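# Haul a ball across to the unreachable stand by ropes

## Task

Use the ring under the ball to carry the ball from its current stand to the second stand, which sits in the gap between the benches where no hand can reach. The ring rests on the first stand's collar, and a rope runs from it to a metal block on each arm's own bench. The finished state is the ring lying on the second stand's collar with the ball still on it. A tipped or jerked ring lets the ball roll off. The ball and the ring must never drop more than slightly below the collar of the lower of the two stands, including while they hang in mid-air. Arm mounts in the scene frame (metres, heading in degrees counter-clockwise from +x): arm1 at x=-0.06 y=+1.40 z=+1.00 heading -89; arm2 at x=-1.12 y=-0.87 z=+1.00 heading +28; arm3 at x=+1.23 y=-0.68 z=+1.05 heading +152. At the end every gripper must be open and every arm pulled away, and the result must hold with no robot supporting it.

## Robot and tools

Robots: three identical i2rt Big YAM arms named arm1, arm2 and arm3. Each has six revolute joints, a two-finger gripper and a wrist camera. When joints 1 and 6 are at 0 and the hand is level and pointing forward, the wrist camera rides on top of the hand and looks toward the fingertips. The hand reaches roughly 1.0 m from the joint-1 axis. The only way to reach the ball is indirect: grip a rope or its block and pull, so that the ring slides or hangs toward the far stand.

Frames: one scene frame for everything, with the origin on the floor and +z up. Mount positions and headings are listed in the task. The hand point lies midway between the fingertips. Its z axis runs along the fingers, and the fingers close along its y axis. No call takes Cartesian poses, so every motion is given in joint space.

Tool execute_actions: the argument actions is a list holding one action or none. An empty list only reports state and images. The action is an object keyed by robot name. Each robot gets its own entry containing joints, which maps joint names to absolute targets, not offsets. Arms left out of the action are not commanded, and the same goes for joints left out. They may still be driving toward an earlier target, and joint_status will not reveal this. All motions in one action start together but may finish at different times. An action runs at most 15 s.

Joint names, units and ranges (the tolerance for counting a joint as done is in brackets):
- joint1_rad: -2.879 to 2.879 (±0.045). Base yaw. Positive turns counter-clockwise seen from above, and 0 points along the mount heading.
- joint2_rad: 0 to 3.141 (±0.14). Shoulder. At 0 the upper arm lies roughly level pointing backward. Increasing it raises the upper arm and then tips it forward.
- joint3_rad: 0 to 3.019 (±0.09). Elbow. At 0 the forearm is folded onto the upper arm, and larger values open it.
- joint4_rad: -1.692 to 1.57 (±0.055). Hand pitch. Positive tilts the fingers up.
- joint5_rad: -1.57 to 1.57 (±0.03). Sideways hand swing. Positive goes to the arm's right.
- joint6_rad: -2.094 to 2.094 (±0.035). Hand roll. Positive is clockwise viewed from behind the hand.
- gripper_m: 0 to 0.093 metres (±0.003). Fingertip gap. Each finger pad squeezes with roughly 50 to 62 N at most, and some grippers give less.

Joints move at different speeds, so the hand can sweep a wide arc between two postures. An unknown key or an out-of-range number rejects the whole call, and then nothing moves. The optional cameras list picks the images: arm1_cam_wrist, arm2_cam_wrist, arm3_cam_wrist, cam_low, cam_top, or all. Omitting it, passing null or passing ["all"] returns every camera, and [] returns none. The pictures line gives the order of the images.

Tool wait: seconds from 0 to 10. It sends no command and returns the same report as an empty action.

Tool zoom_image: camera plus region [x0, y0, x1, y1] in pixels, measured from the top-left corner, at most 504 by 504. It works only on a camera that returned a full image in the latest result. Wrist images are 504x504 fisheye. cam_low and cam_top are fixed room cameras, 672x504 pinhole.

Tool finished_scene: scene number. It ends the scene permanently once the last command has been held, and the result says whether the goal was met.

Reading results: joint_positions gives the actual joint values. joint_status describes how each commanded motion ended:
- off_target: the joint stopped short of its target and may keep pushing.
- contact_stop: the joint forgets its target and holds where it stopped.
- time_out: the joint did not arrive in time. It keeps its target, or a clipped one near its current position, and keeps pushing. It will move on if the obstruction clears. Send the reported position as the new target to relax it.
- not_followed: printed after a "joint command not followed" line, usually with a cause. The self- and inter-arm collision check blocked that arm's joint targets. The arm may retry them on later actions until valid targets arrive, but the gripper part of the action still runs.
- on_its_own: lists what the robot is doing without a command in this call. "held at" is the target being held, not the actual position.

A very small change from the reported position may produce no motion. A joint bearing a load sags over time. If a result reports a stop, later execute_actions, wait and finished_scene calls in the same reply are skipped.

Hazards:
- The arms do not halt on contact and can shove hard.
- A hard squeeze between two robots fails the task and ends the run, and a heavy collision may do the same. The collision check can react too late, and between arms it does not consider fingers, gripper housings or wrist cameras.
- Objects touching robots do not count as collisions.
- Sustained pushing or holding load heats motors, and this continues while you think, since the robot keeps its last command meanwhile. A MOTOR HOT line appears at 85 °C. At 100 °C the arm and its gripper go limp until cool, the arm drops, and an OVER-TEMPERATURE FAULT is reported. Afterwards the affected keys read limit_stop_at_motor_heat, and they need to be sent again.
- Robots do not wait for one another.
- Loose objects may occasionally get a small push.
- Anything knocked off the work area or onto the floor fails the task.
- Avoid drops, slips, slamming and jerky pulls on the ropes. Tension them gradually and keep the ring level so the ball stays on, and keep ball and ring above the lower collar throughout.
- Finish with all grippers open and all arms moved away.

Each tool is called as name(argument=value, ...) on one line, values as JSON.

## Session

execute_actions(actions=[])

Scene clock: 0.00 s.
arm1.joint_positions: joint1_rad=+0.880 joint2_rad=+0.390 joint3_rad=+1.676 joint4_rad=-1.413 joint5_rad=+0.144 joint6_rad=-0.105 gripper_m=+0.094
arm1.joint_status: not commanded
arm1.hand: x=-0.0493 y=+1.3470 z=+1.6687 quat_wxyz=(-0.593, -0.261, -0.702, +0.295) (m; scene frame)
arm2.joint_positions: joint1_rad=-0.572 joint2_rad=+0.408 joint3_rad=+1.404 joint4_rad=-1.181 joint5_rad=-0.079 joint6_rad=+0.219 gripper_m=+0.095
arm2.joint_status: not commanded
arm2.hand: x=-0.9645 y=-0.8684 z=+1.6177 quat_wxyz=(-0.634, -0.093, -0.765, -0.070) (m; scene frame)
arm3.joint_positions: joint1_rad=+0.471 joint2_rad=+0.355 joint3_rad=+1.347 joint4_rad=-1.295 joint5_rad=-0.147 joint6_rad=-0.590 gripper_m=+0.094
arm3.joint_status: not commanded
arm3.hand: x=+1.1034 y=-0.6924 z=+1.6270 quat_wxyz=(-0.120, +0.756, +0.263, -0.587) (m; scene frame)
pictures: arm1_cam_wrist, arm2_cam_wrist, arm3_cam_wrist, cam_low, cam_top
Images, in order (width x height): arm1_cam_wrist 504x504, arm2_cam_wrist 504x504, arm3_cam_wrist 504x504, cam_low 672x504, cam_top 672x504.

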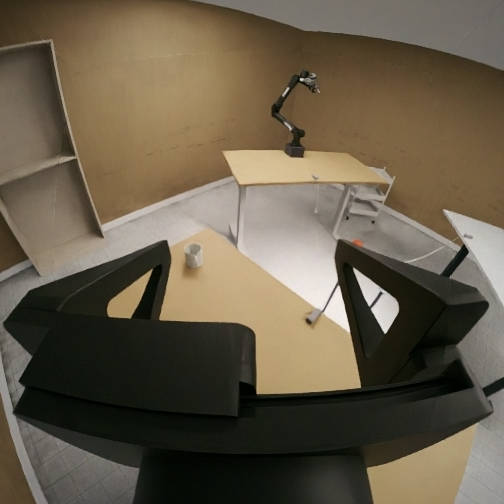

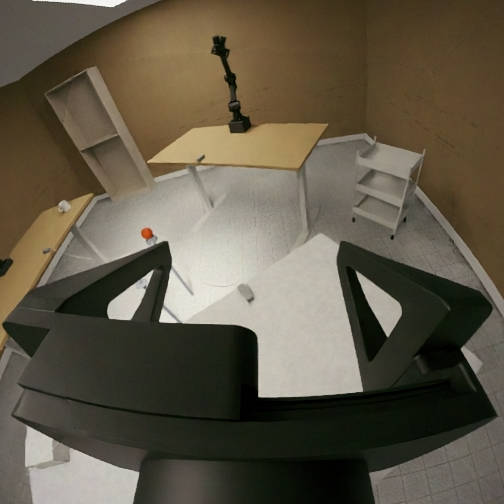

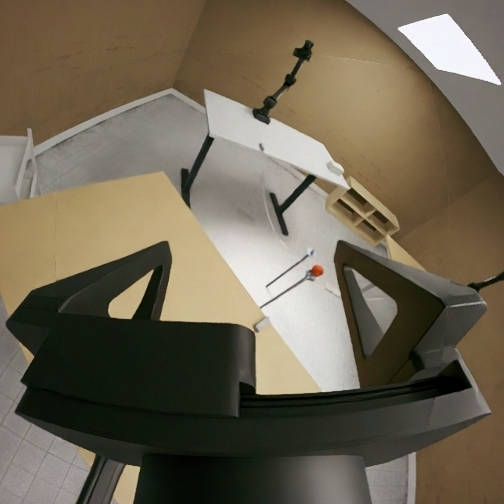

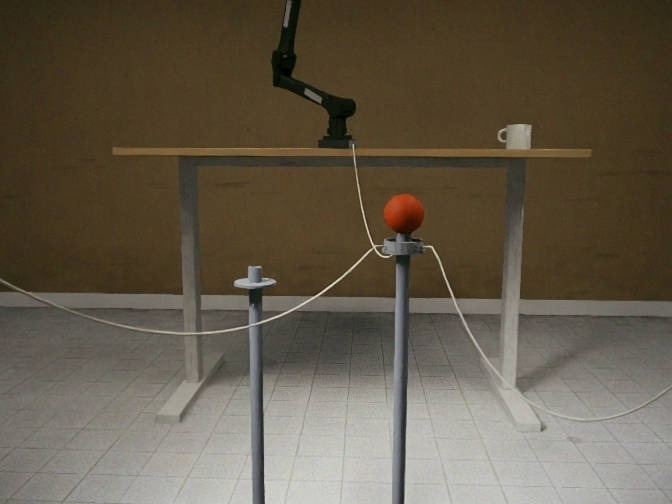

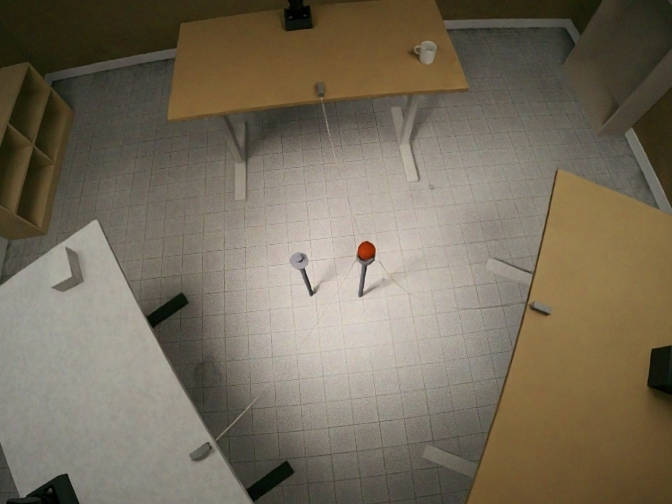

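zoom_image(camera="cam_top", region=[280, 230, 390, 310])

zoom_image(camera="cam_low", region=[350, 180, 460, 290])

zoom_image(camera="cam_low", region=[210, 240, 300, 330])

zoom_image(camera="cam_top", region=[280, 60, 360, 120])

zoom_image(camera="cam_top", region=[160, 410, 260, 490])

zoom_image(camera="cam_top", region=[500, 270, 580, 340])

Region (280, 230, 390, 310) of cam_top's 672x504 image, scaled by 4.582, with more detail than that image has; it fills the top 367 rows of this view, and the rest is white.

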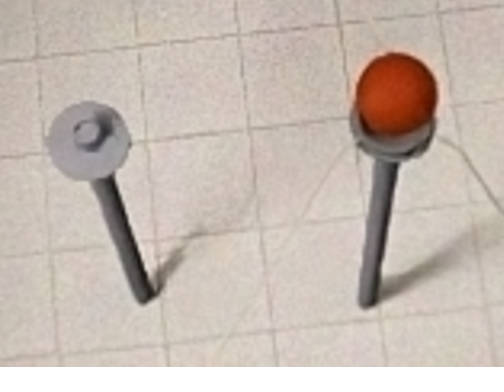

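Region (350, 180, 460, 290) of cam_low's 672x504 image, scaled by 4.582, with more detail than that image has.

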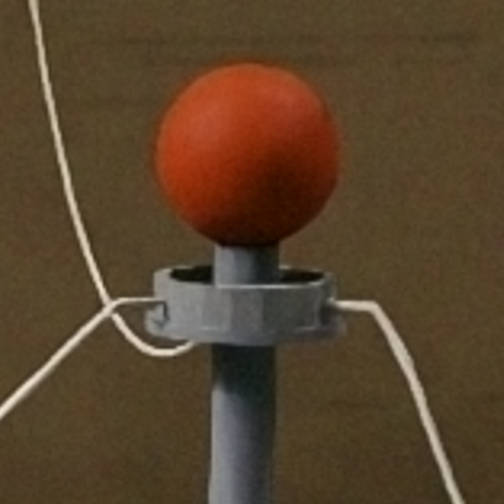

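Region (210, 240, 300, 330) of cam_low's 672x504 image, scaled by 5.600, with more detail than that image has.

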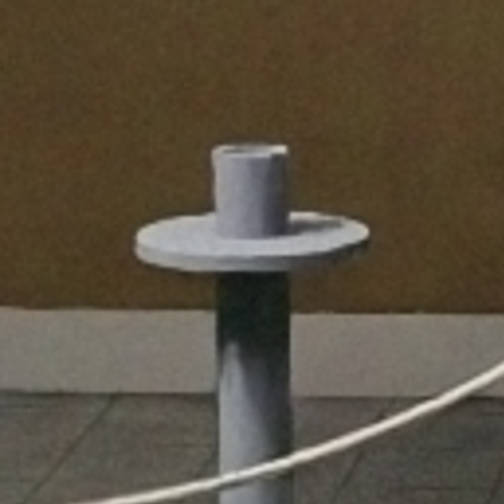

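Region (280, 60, 360, 120) of cam_top's 672x504 image, scaled by 6.300, with more detail than that image has; it fills the top 378 rows of this view, and the rest is white.

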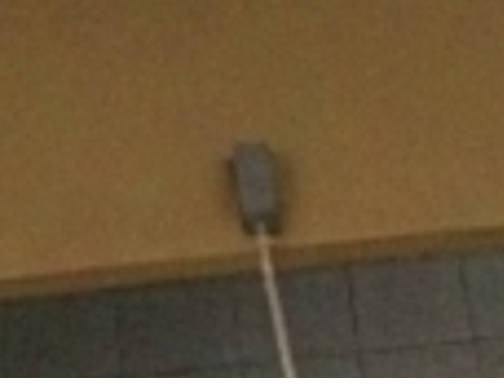

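Region (160, 410, 260, 490) of cam_top's 672x504 image, scaled by 5.040, with more detail than that image has; it fills the top 403 rows of this view, and the rest is white.

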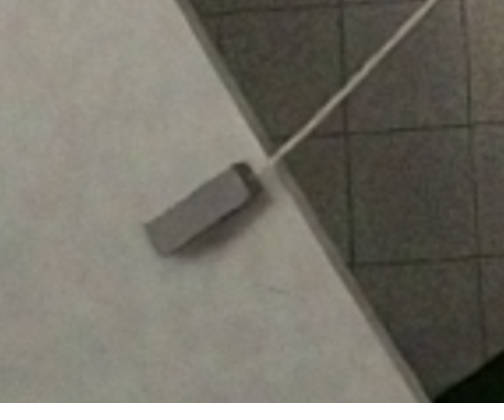

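Region (500, 270, 580, 340) of cam_top's 672x504 image, scaled by 6.300, with more detail than that image has; it fills the top 441 rows of this view, and the rest is white.

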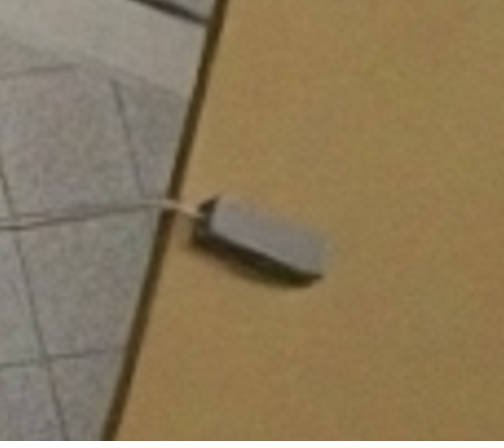

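zoom_image(camera="cam_low", region=[0, 200, 400, 400])

zoom_image(camera="cam_low", region=[420, 220, 672, 450])

zoom_image(camera="cam_top", region=[340, 230, 560, 350])

zoom_image(camera="cam_top", region=[190, 240, 390, 460])

Region (0, 200, 400, 400) of cam_low's 672x504 image, scaled by 1.260, with more detail than that image has.

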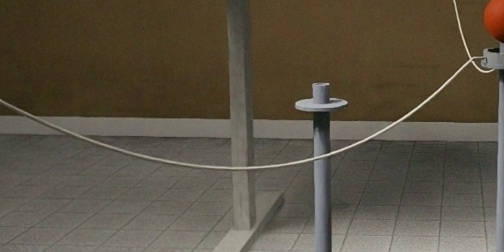

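Region (420, 220, 672, 450) of cam_low's 672x504 image, scaled by 2.000, with more detail than that image has; it fills the top 460 rows of this view, and the rest is white.

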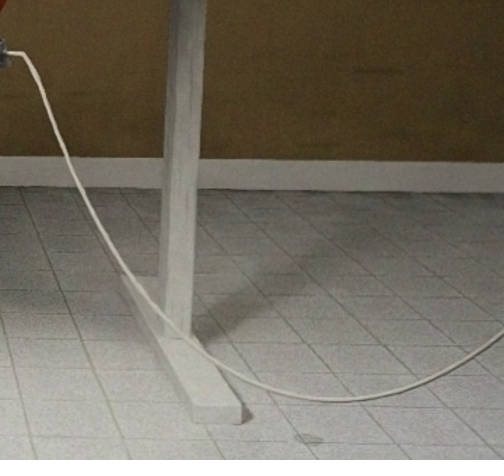

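Region (340, 230, 560, 350) of cam_top's 672x504 image, scaled by 2.291, with more detail than that image has; it fills the top 275 rows of this view, and the rest is white.

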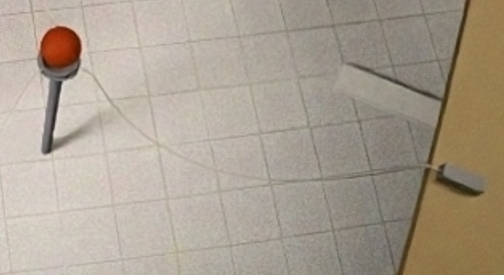

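Region (190, 240, 390, 460) of cam_top's 672x504 image, scaled by 2.291, with more detail than that image has; it fills the left 458 columns of this view, and the rest is white.

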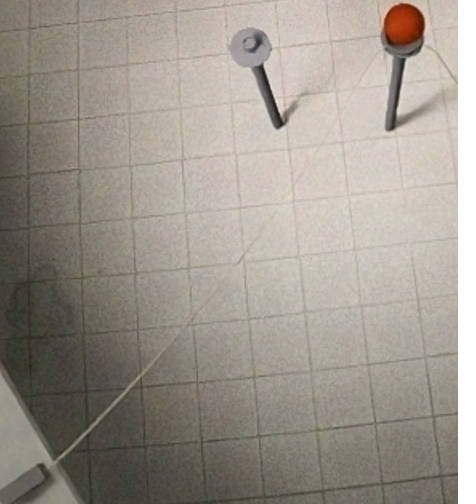

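execute_actions(actions=[{"arm1":{"joints":{"joint1_rad":0.108,"joint2_rad":1.93,"joint3_rad":1.437,"joint4_rad":-0.964,"joint5_rad":-0.005,"joint6_rad":0.114}},"arm2":{"joints":{"joint1_rad":-0.208,"joint2_rad":1.98,"joint3_rad":1.56,"joint4_rad":-0.99,"joint5_rad":0.005,"joint6_rad":-0.228}},"arm3":{"joints":{"joint1_rad":-0.127,"joint2_rad":2.005,"joint3_rad":1.42,"joint4_rad":-0.835,"joint5_rad":0.005,"joint6_rad":-0.126}}}])

Scene clock: 122.10 s.
arm1.joint_positions: joint1_rad=+0.103 joint2_rad=+1.944 joint3_rad=+1.426 joint4_rad=-0.978 joint5_rad=-0.006 joint6_rad=+0.106 gripper_m=+0.094
arm1.joint_status: all done
arm1.hand: x=+0.0081 y=+0.8325 z=+1.0163 quat_wxyz=(-0.034, -0.702, -0.711, +0.013) (m; scene frame)
arm2.joint_positions: joint1_rad=-0.212 joint2_rad=+1.976 joint3_rad=+1.559 joint4_rad=-0.988 joint5_rad=+0.002 joint6_rad=-0.221 gripper_m=+0.095
arm2.joint_status: all done
arm2.hand: x=-0.5160 y=-0.7039 z=+1.0519 quat_wxyz=(-0.081, +0.242, -0.967, +0.000) (m; scene frame)
arm3.joint_positions: joint1_rad=-0.124 joint2_rad=+2.008 joint3_rad=+1.406 joint4_rad=-0.842 joint5_rad=+0.004 joint6_rad=-0.135 gripper_m=+0.094
arm3.joint_status: all done
arm3.hand: x=+0.7484 y=-0.3340 z=+1.0397 quat_wxyz=(-0.019, +0.969, -0.239, -0.063) (m; scene frame)
pictures: arm1_cam_wrist, arm2_cam_wrist, arm3_cam_wrist, cam_low, cam_top
Images, in order (width x height): arm1_cam_wrist 504x504, arm2_cam_wrist 504x504, arm3_cam_wrist 504x504, cam_low 672x504, cam_top 672x504.

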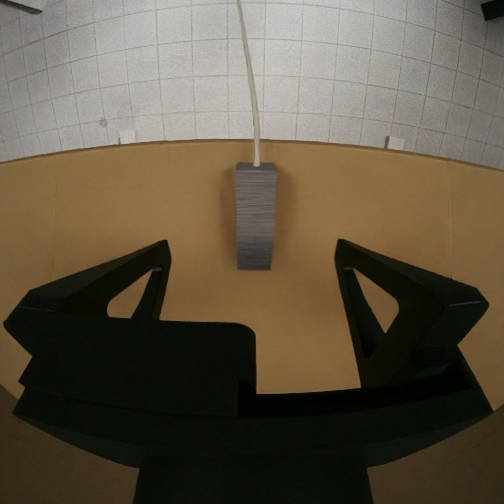

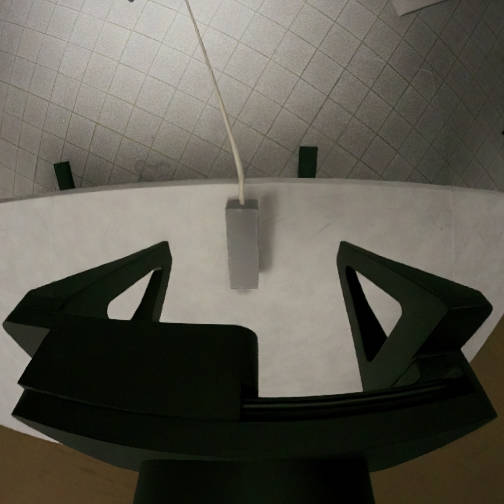

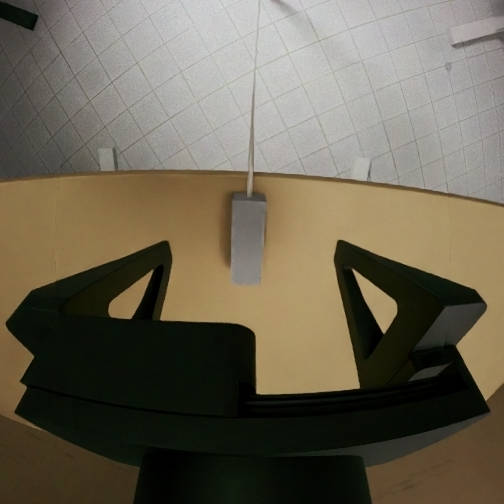

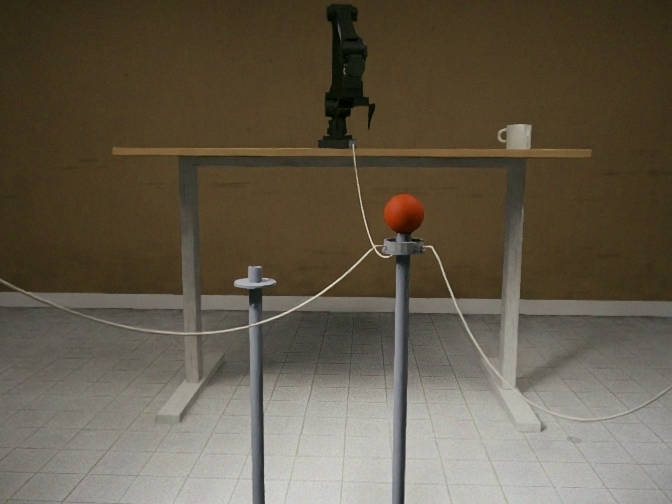

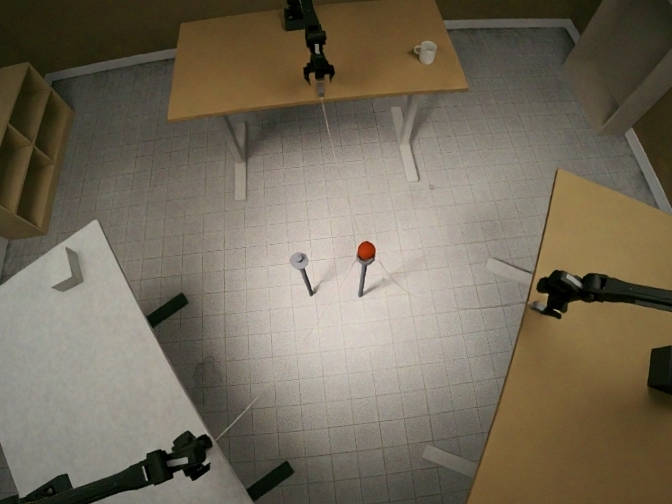

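execute_actions(actions=[{"arm1":{"joints":{"joint2_rad":2.030,"joint4_rad":-0.929,"gripper_m":0.055}},"arm2":{"joints":{"joint2_rad":2.091,"joint4_rad":-1.058,"gripper_m":0.055}},"arm3":{"joints":{"joint2_rad":2.116,"gripper_m":0.055}}}], cameras=["arm1_cam_wrist","arm2_cam_wrist","arm3_cam_wrist"])

Scene clock: 239.77 s.
arm1.joint_positions: joint1_rad=+0.103 joint2_rad=+2.043 joint3_rad=+1.426 joint4_rad=-0.944 joint5_rad=-0.006 joint6_rad=+0.106 gripper_m=+0.055
arm1.joint_status: all done
arm1.hand: x=+0.0083 y=+0.8378 z=+0.9621 quat_wxyz=(-0.008, -0.702, -0.712, -0.008) (m; scene frame)
arm2.joint_positions: joint1_rad=-0.212 joint2_rad=+2.094 joint3_rad=+1.559 joint4_rad=-1.051 joint5_rad=+0.002 joint6_rad=-0.221 gripper_m=+0.055
arm2.joint_status: all done
arm2.hand: x=-0.5439 y=-0.7117 z=+0.9816 quat_wxyz=(+0.010, +0.243, -0.970, +0.002) (m; scene frame)
arm3.joint_positions: joint1_rad=-0.124 joint2_rad=+2.125 joint3_rad=+1.406 joint4_rad=-0.842 joint5_rad=+0.004 joint6_rad=-0.135 gripper_m=+0.055
arm3.joint_status: all done
arm3.hand: x=+0.7646 y=-0.3467 z=+0.9745 quat_wxyz=(+0.003, +0.971, -0.239, -0.009) (m; scene frame)
pictures: arm1_cam_wrist, arm2_cam_wrist, arm3_cam_wrist
Images, in order (width x height): arm1_cam_wrist 504x504, arm2_cam_wrist 504x504, arm3_cam_wrist 504x504.

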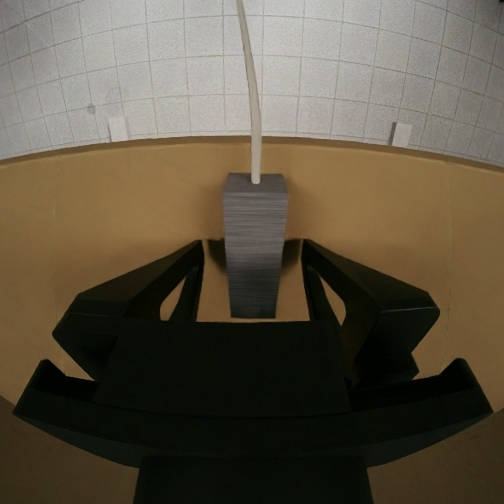

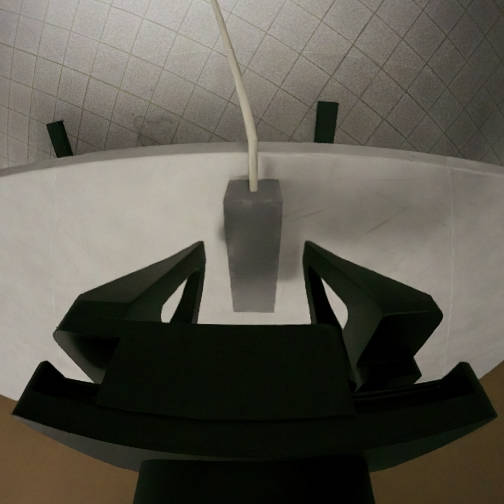

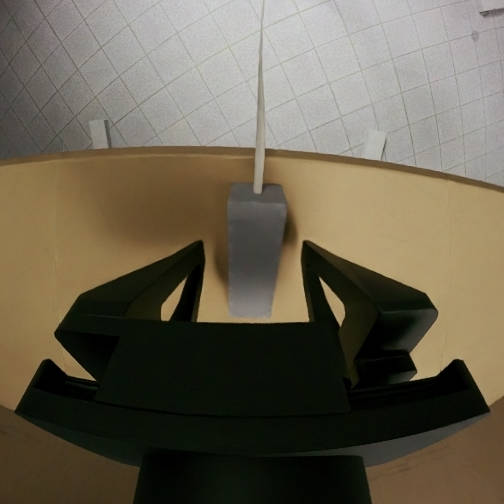

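execute_actions(actions=[{"arm1":{"joints":{"gripper_m":0.015}},"arm2":{"joints":{"gripper_m":0.015}},"arm3":{"joints":{"gripper_m":0.015}}}], cameras=["arm1_cam_wrist","arm2_cam_wrist","arm3_cam_wrist"])

Scene clock: 245.43 s.
arm1.joint_positions: joint1_rad=+0.103 joint2_rad=+2.043 joint3_rad=+1.426 joint4_rad=-0.944 joint5_rad=-0.006 joint6_rad=+0.107 gripper_m=+0.025
arm1.joint_status: gripper_m off_target (ended at +0.025, target +0.015)
arm1.hand: x=+0.0082 y=+0.8378 z=+0.9621 quat_wxyz=(-0.008, -0.703, -0.711, -0.007) (m; scene frame)
arm2.joint_positions: joint1_rad=-0.212 joint2_rad=+2.094 joint3_rad=+1.559 joint4_rad=-1.051 joint5_rad=+0.002 joint6_rad=-0.221 gripper_m=+0.025
arm2.joint_status: gripper_m off_target (ended at +0.025, target +0.015)
arm2.hand: x=-0.5439 y=-0.7118 z=+0.9816 quat_wxyz=(+0.010, +0.243, -0.970, +0.002) (m; scene frame)
arm3.joint_positions: joint1_rad=-0.124 joint2_rad=+2.125 joint3_rad=+1.406 joint4_rad=-0.842 joint5_rad=+0.004 joint6_rad=-0.134 gripper_m=+0.025
arm3.joint_status: gripper_m off_target (ended at +0.025, target +0.015)
arm3.hand: x=+0.7646 y=-0.3467 z=+0.9745 quat_wxyz=(+0.003, +0.971, -0.240, -0.009) (m; scene frame)
pictures: arm1_cam_wrist, arm2_cam_wrist, arm3_cam_wrist
Images, in order (width x height): arm1_cam_wrist 504x504, arm2_cam_wrist 504x504, arm3_cam_wrist 504x504.

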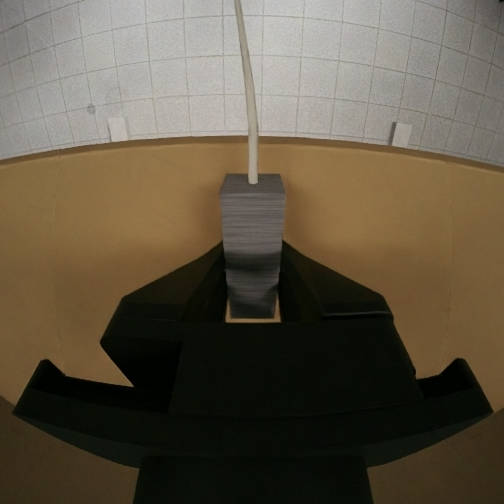

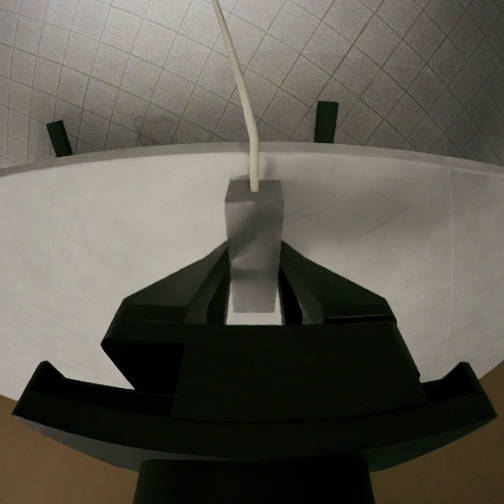

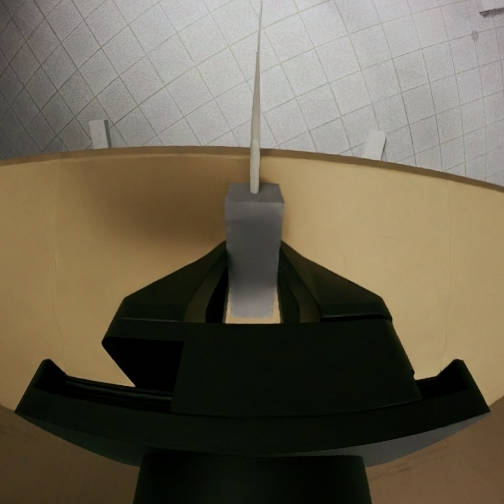

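execute_actions(actions=[{"arm1":{"joints":{"joint1_rad":0.221,"joint2_rad":1.815,"joint3_rad":1.615,"joint4_rad":-1.162,"joint6_rad":0.179}},"arm2":{"joints":{"joint1_rad":0.192,"joint2_rad":1.70,"joint3_rad":1.685,"joint4_rad":-1.362,"joint6_rad":0.085}},"arm3":{"joints":{"joint1_rad":-0.490,"joint2_rad":1.21,"joint3_rad":0.900,"joint4_rad":-1.283,"joint6_rad":-0.542}}}])

Scene clock: 367.03 s.
arm1.joint_positions: joint1_rad=+0.233 joint2_rad=+1.823 joint3_rad=+1.586 joint4_rad=-1.150 joint5_rad=-0.006 joint6_rad=+0.170 gripper_m=+0.025
arm1.joint_status: all done
arm1.hand: x=+0.0857 y=+0.8211 z=+1.1416 quat_wxyz=(-0.081, -0.676, -0.731, +0.039) (m; scene frame)
arm2.joint_positions: joint1_rad=+0.186 joint2_rad=+1.711 joint3_rad=+1.665 joint4_rad=-1.354 joint5_rad=+0.003 joint6_rad=+0.078 gripper_m=+0.025
arm2.joint_status: all done
arm2.hand: x=-0.6719 y=-0.5196 z=+1.2335 quat_wxyz=(-0.078, +0.290, -0.953, -0.029) (m; scene frame)
arm3.joint_positions: joint1_rad=-0.500 joint2_rad=+1.218 joint3_rad=+0.893 joint4_rad=-1.274 joint5_rad=+0.007 joint6_rad=-0.533 gripper_m=+0.025
arm3.joint_status: all done
arm3.hand: x=+1.0629 y=-0.4145 z=+1.1936 quat_wxyz=(+0.014, +0.973, -0.228, +0.008) (m; scene frame)
pictures: arm1_cam_wrist, arm2_cam_wrist, arm3_cam_wrist, cam_low, cam_top
Images, in order (width x height): arm1_cam_wrist 504x504, arm2_cam_wrist 504x504, arm3_cam_wrist 504x504, cam_low 672x504, cam_top 672x504.

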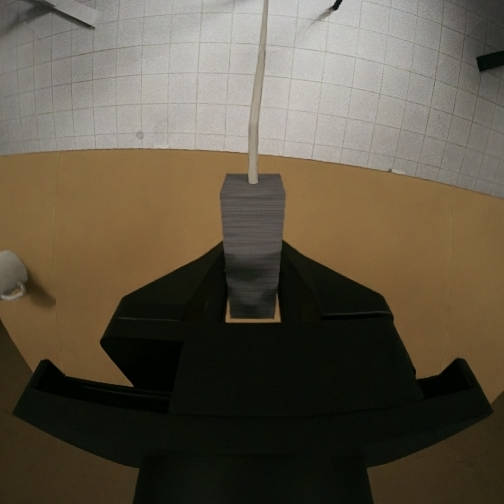

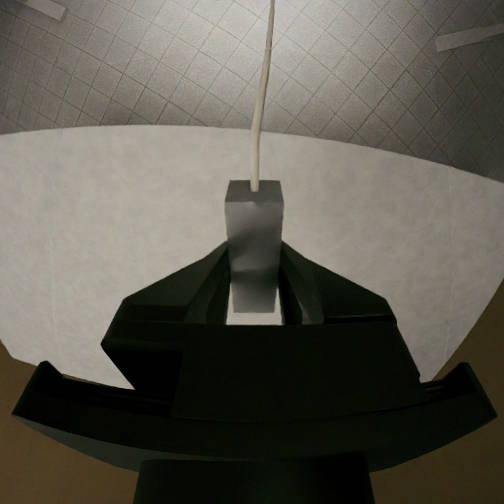

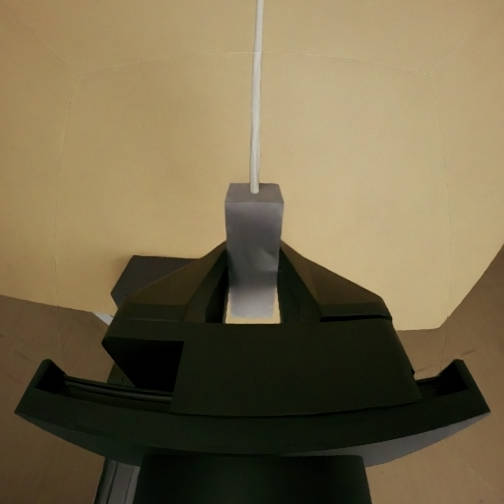

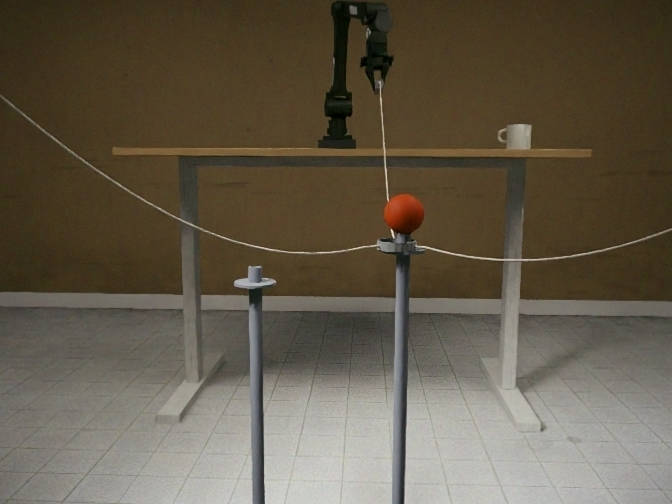

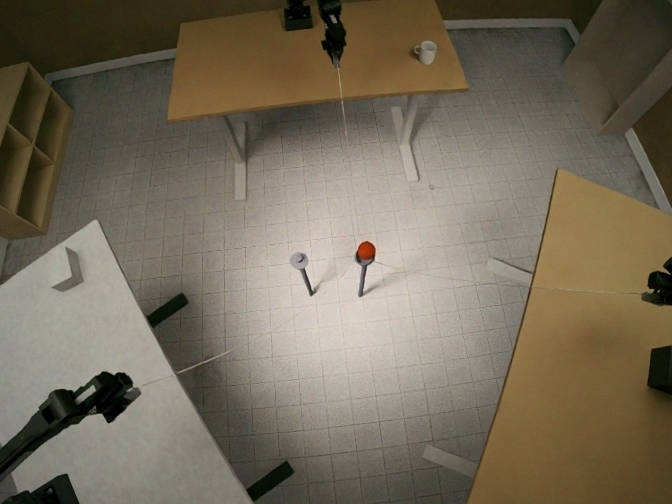

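execute_actions(actions=[])

Scene clock: 406.70 s.
arm1.joint_positions: joint1_rad=+0.233 joint2_rad=+1.823 joint3_rad=+1.586 joint4_rad=-1.150 joint5_rad=-0.006 joint6_rad=+0.170 gripper_m=+0.025
arm1.joint_status: all done
arm1.hand: x=+0.0857 y=+0.8211 z=+1.1416 quat_wxyz=(-0.081, -0.676, -0.731, +0.039) (m; scene frame)
arm2.joint_positions: joint1_rad=+0.186 joint2_rad=+1.711 joint3_rad=+1.665 joint4_rad=-1.354 joint5_rad=+0.003 joint6_rad=+0.078 gripper_m=+0.025
arm2.joint_status: all done
arm2.hand: x=-0.6719 y=-0.5196 z=+1.2335 quat_wxyz=(-0.078, +0.290, -0.953, -0.029) (m; scene frame)
arm3.joint_positions: joint1_rad=-0.500 joint2_rad=+1.218 joint3_rad=+0.893 joint4_rad=-1.274 joint5_rad=+0.007 joint6_rad=-0.533 gripper_m=+0.025
arm3.joint_status: all done
arm3.hand: x=+1.0629 y=-0.4145 z=+1.1936 quat_wxyz=(+0.014, +0.973, -0.228, +0.008) (m; scene frame)
pictures: arm1_cam_wrist, arm2_cam_wrist, arm3_cam_wrist, cam_low, cam_top
Images, in order (width x height): arm1_cam_wrist 504x504, arm2_cam_wrist 504x504, arm3_cam_wrist 504x504, cam_low 672x504, cam_top 672x504.

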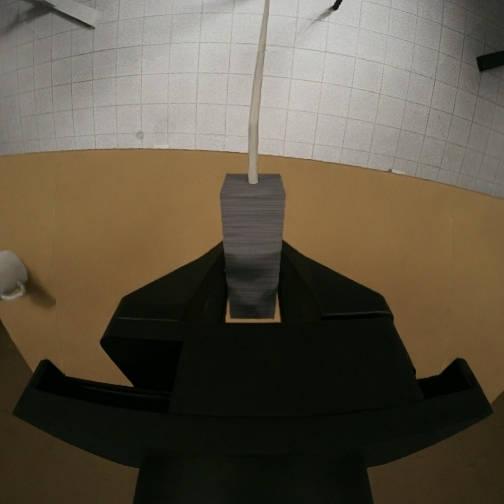

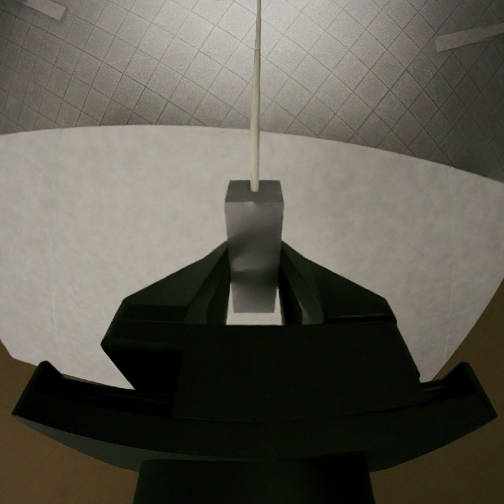

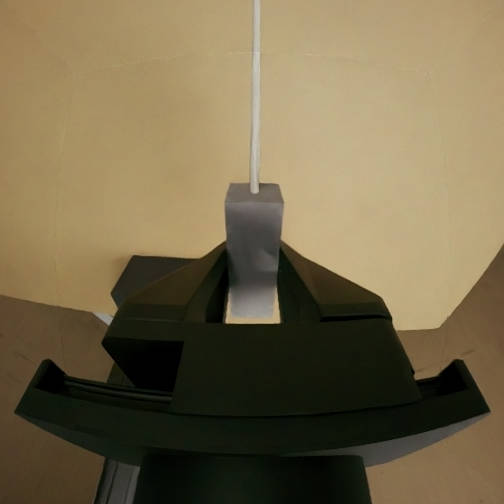

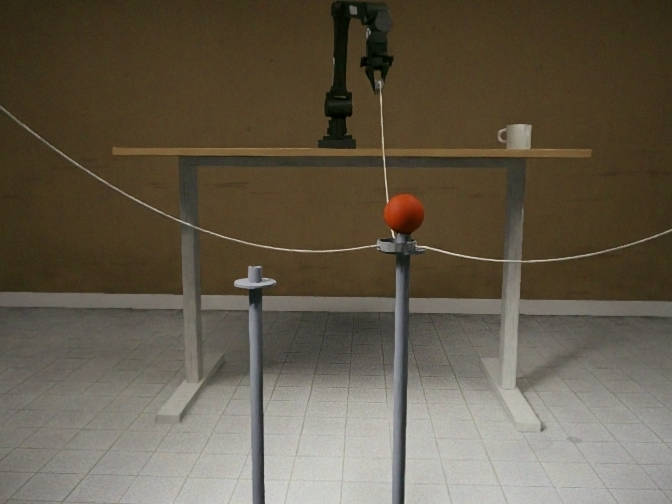

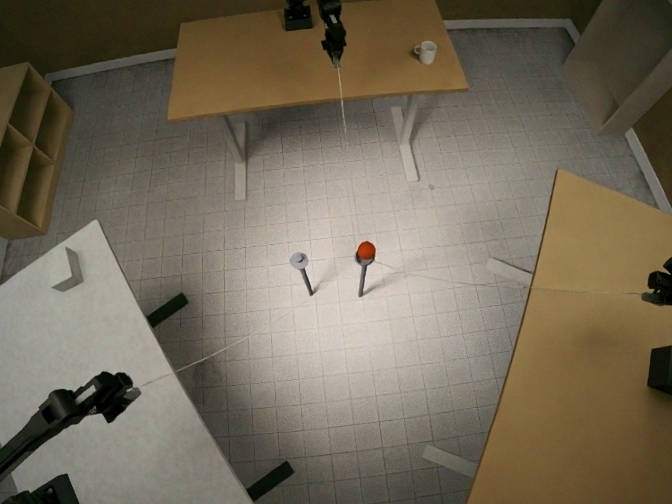

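zoom_image(camera="cam_low", region=[340, 180, 470, 280])

zoom_image(camera="cam_top", region=[320, 215, 410, 290])

Region (340, 180, 470, 280) of cam_low's 672x504 image, scaled by 3.877, with more detail than that image has; it fills the top 388 rows of this view, and the rest is white.

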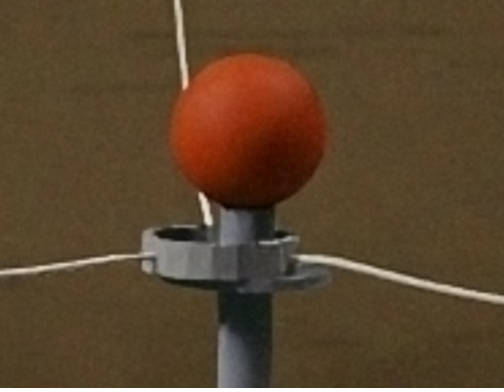

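Region (320, 215, 410, 290) of cam_top's 672x504 image, scaled by 5.600, with more detail than that image has.

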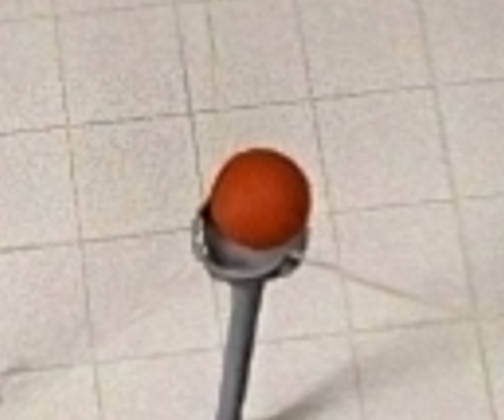

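zoom_image(camera="cam_low", region=[0, 60, 400, 300])

zoom_image(camera="cam_low", region=[400, 180, 672, 320])

zoom_image(camera="cam_low", region=[300, 0, 440, 200])

Region (0, 60, 400, 300) of cam_low's 672x504 image, scaled by 1.260, with more detail than that image has; it fills the top 302 rows of this view, and the rest is white.

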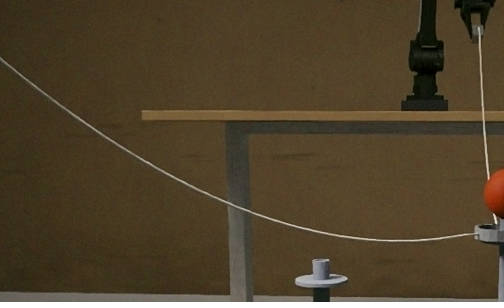

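Region (400, 180, 672, 320) of cam_low's 672x504 image, scaled by 1.853, with more detail than that image has; it fills the top 259 rows of this view, and the rest is white.

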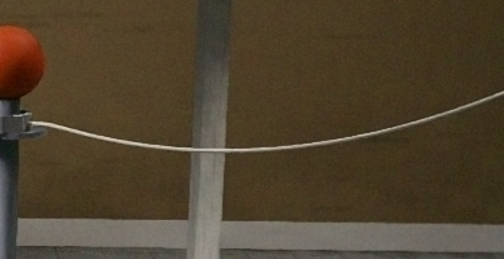

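Region (300, 0, 440, 200) of cam_low's 672x504 image, scaled by 2.520, with more detail than that image has; it fills the left 353 columns of this view, and the rest is white.

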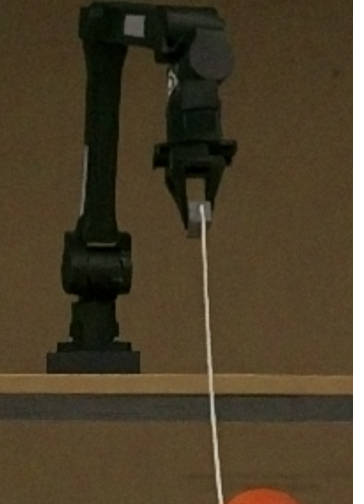

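zoom_image(camera="cam_top", region=[300, 20, 380, 100])

zoom_image(camera="cam_top", region=[90, 350, 170, 430])

zoom_image(camera="cam_top", region=[592, 250, 672, 330])

Region (300, 20, 380, 100) of cam_top's 672x504 image, scaled by 6.300, with more detail than that image has.

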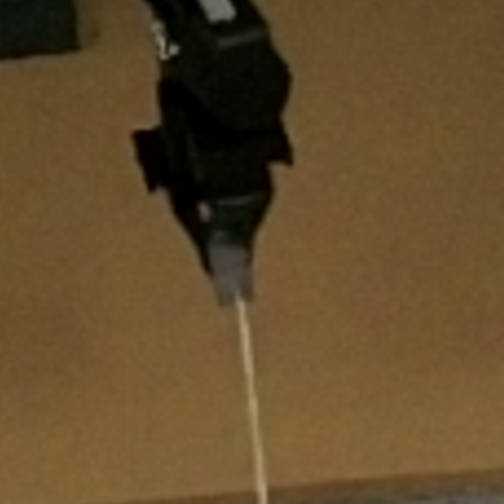

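Region (90, 350, 170, 430) of cam_top's 672x504 image, scaled by 6.300, with more detail than that image has.

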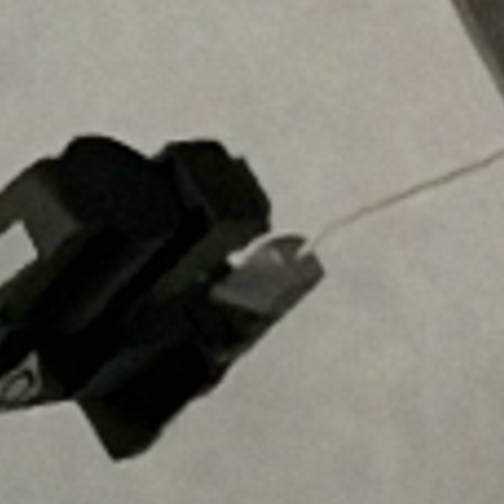

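Region (592, 250, 672, 330) of cam_top's 672x504 image, scaled by 6.300, with more detail than that image has.

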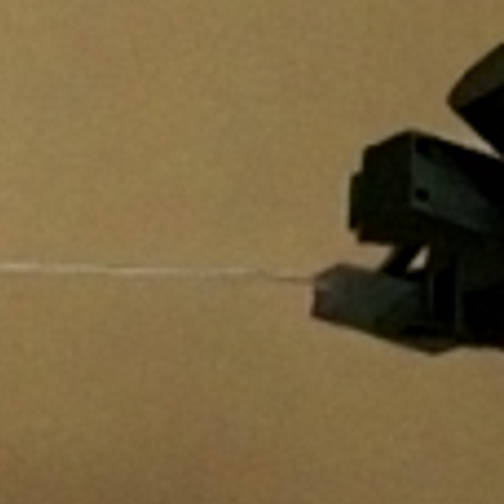

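execute_actions(actions=[], cameras=["cam_low", "cam_top"])

zoom_image(camera="cam_low", region=[400, 200, 672, 290])

zoom_image(camera="cam_top", region=[360, 230, 672, 330])

zoom_image(camera="cam_top", region=[300, 50, 400, 270])

Scene clock: 526.70 s.
arm1.joint_positions: joint1_rad=+0.233 joint2_rad=+1.823 joint3_rad=+1.586 joint4_rad=-1.150 joint5_rad=-0.006 joint6_rad=+0.170 gripper_m=+0.025
arm1.joint_status: all done
arm1.hand: x=+0.0857 y=+0.8211 z=+1.1416 quat_wxyz=(-0.081, -0.676, -0.731, +0.039) (m; scene frame)
arm2.joint_positions: joint1_rad=+0.186 joint2_rad=+1.711 joint3_rad=+1.665 joint4_rad=-1.354 joint5_rad=+0.003 joint6_rad=+0.078 gripper_m=+0.025
arm2.joint_status: all done
arm2.hand: x=-0.6719 y=-0.5196 z=+1.2335 quat_wxyz=(-0.078, +0.290, -0.953, -0.029) (m; scene frame)
arm3.joint_positions: joint1_rad=-0.500 joint2_rad=+1.218 joint3_rad=+0.893 joint4_rad=-1.274 joint5_rad=+0.007 joint6_rad=-0.533 gripper_m=+0.025
arm3.joint_status: all done
arm3.hand: x=+1.0629 y=-0.4145 z=+1.1936 quat_wxyz=(+0.014, +0.973, -0.228, +0.008) (m; scene frame)
pictures: cam_low, cam_top
Images, in order (width x height): cam_low 672x504, cam_top 672x504.

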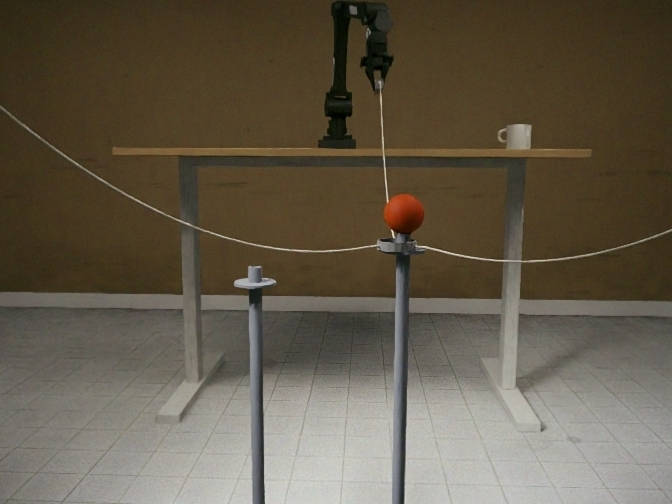

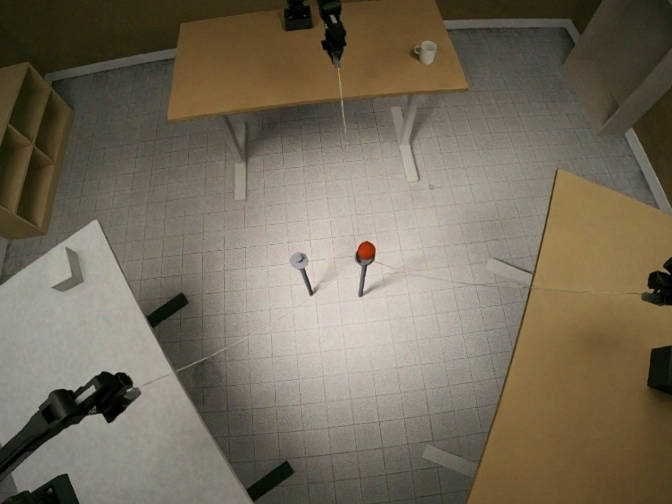

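Region (400, 200, 672, 290) of cam_low's 672x504 image, scaled by 1.853, with more detail than that image has; it fills the top 167 rows of this view, and the rest is white.

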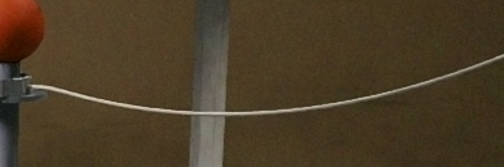

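Region (360, 230, 672, 330) of cam_top's 672x504 image, scaled by 1.615, with more detail than that image has; it fills the top 162 rows of this view, and the rest is white.

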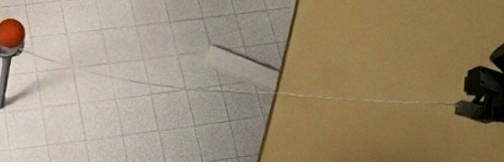

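Region (300, 50, 400, 270) of cam_top's 672x504 image, scaled by 2.291, with more detail than that image has; it fills the left 229 columns of this view, and the rest is white.

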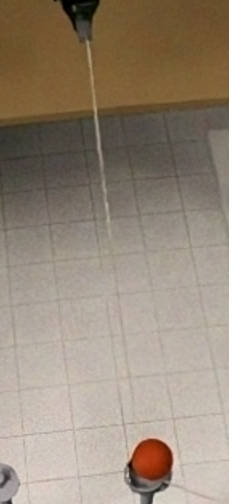

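zoom_image(camera="cam_low", region=[360, 70, 410, 140])

zoom_image(camera="cam_low", region=[360, 140, 410, 210])

zoom_image(camera="cam_low", region=[360, 200, 430, 270])

Region (360, 70, 410, 140) of cam_low's 672x504 image, scaled by 7.200, with more detail than that image has; it fills the left 360 columns of this view, and the rest is white.

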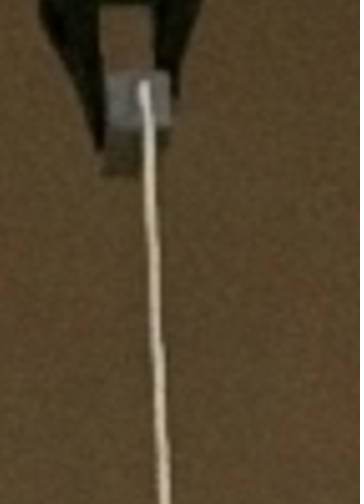

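Region (360, 140, 410, 210) of cam_low's 672x504 image, scaled by 7.200, with more detail than that image has; it fills the left 360 columns of this view, and the rest is white.

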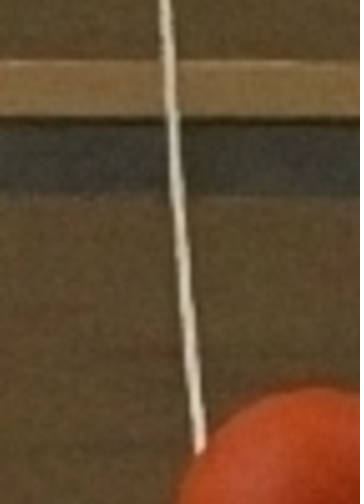

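Region (360, 200, 430, 270) of cam_low's 672x504 image, scaled by 7.200, with more detail than that image has.

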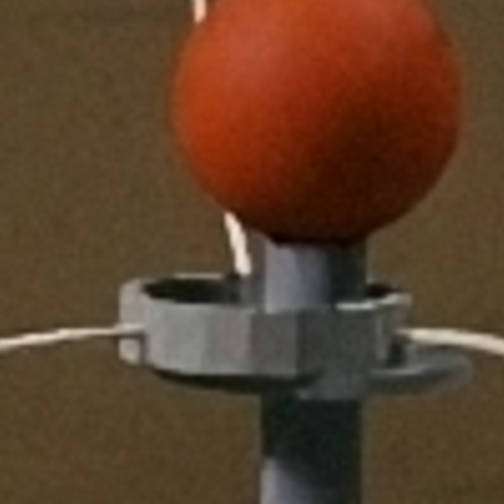

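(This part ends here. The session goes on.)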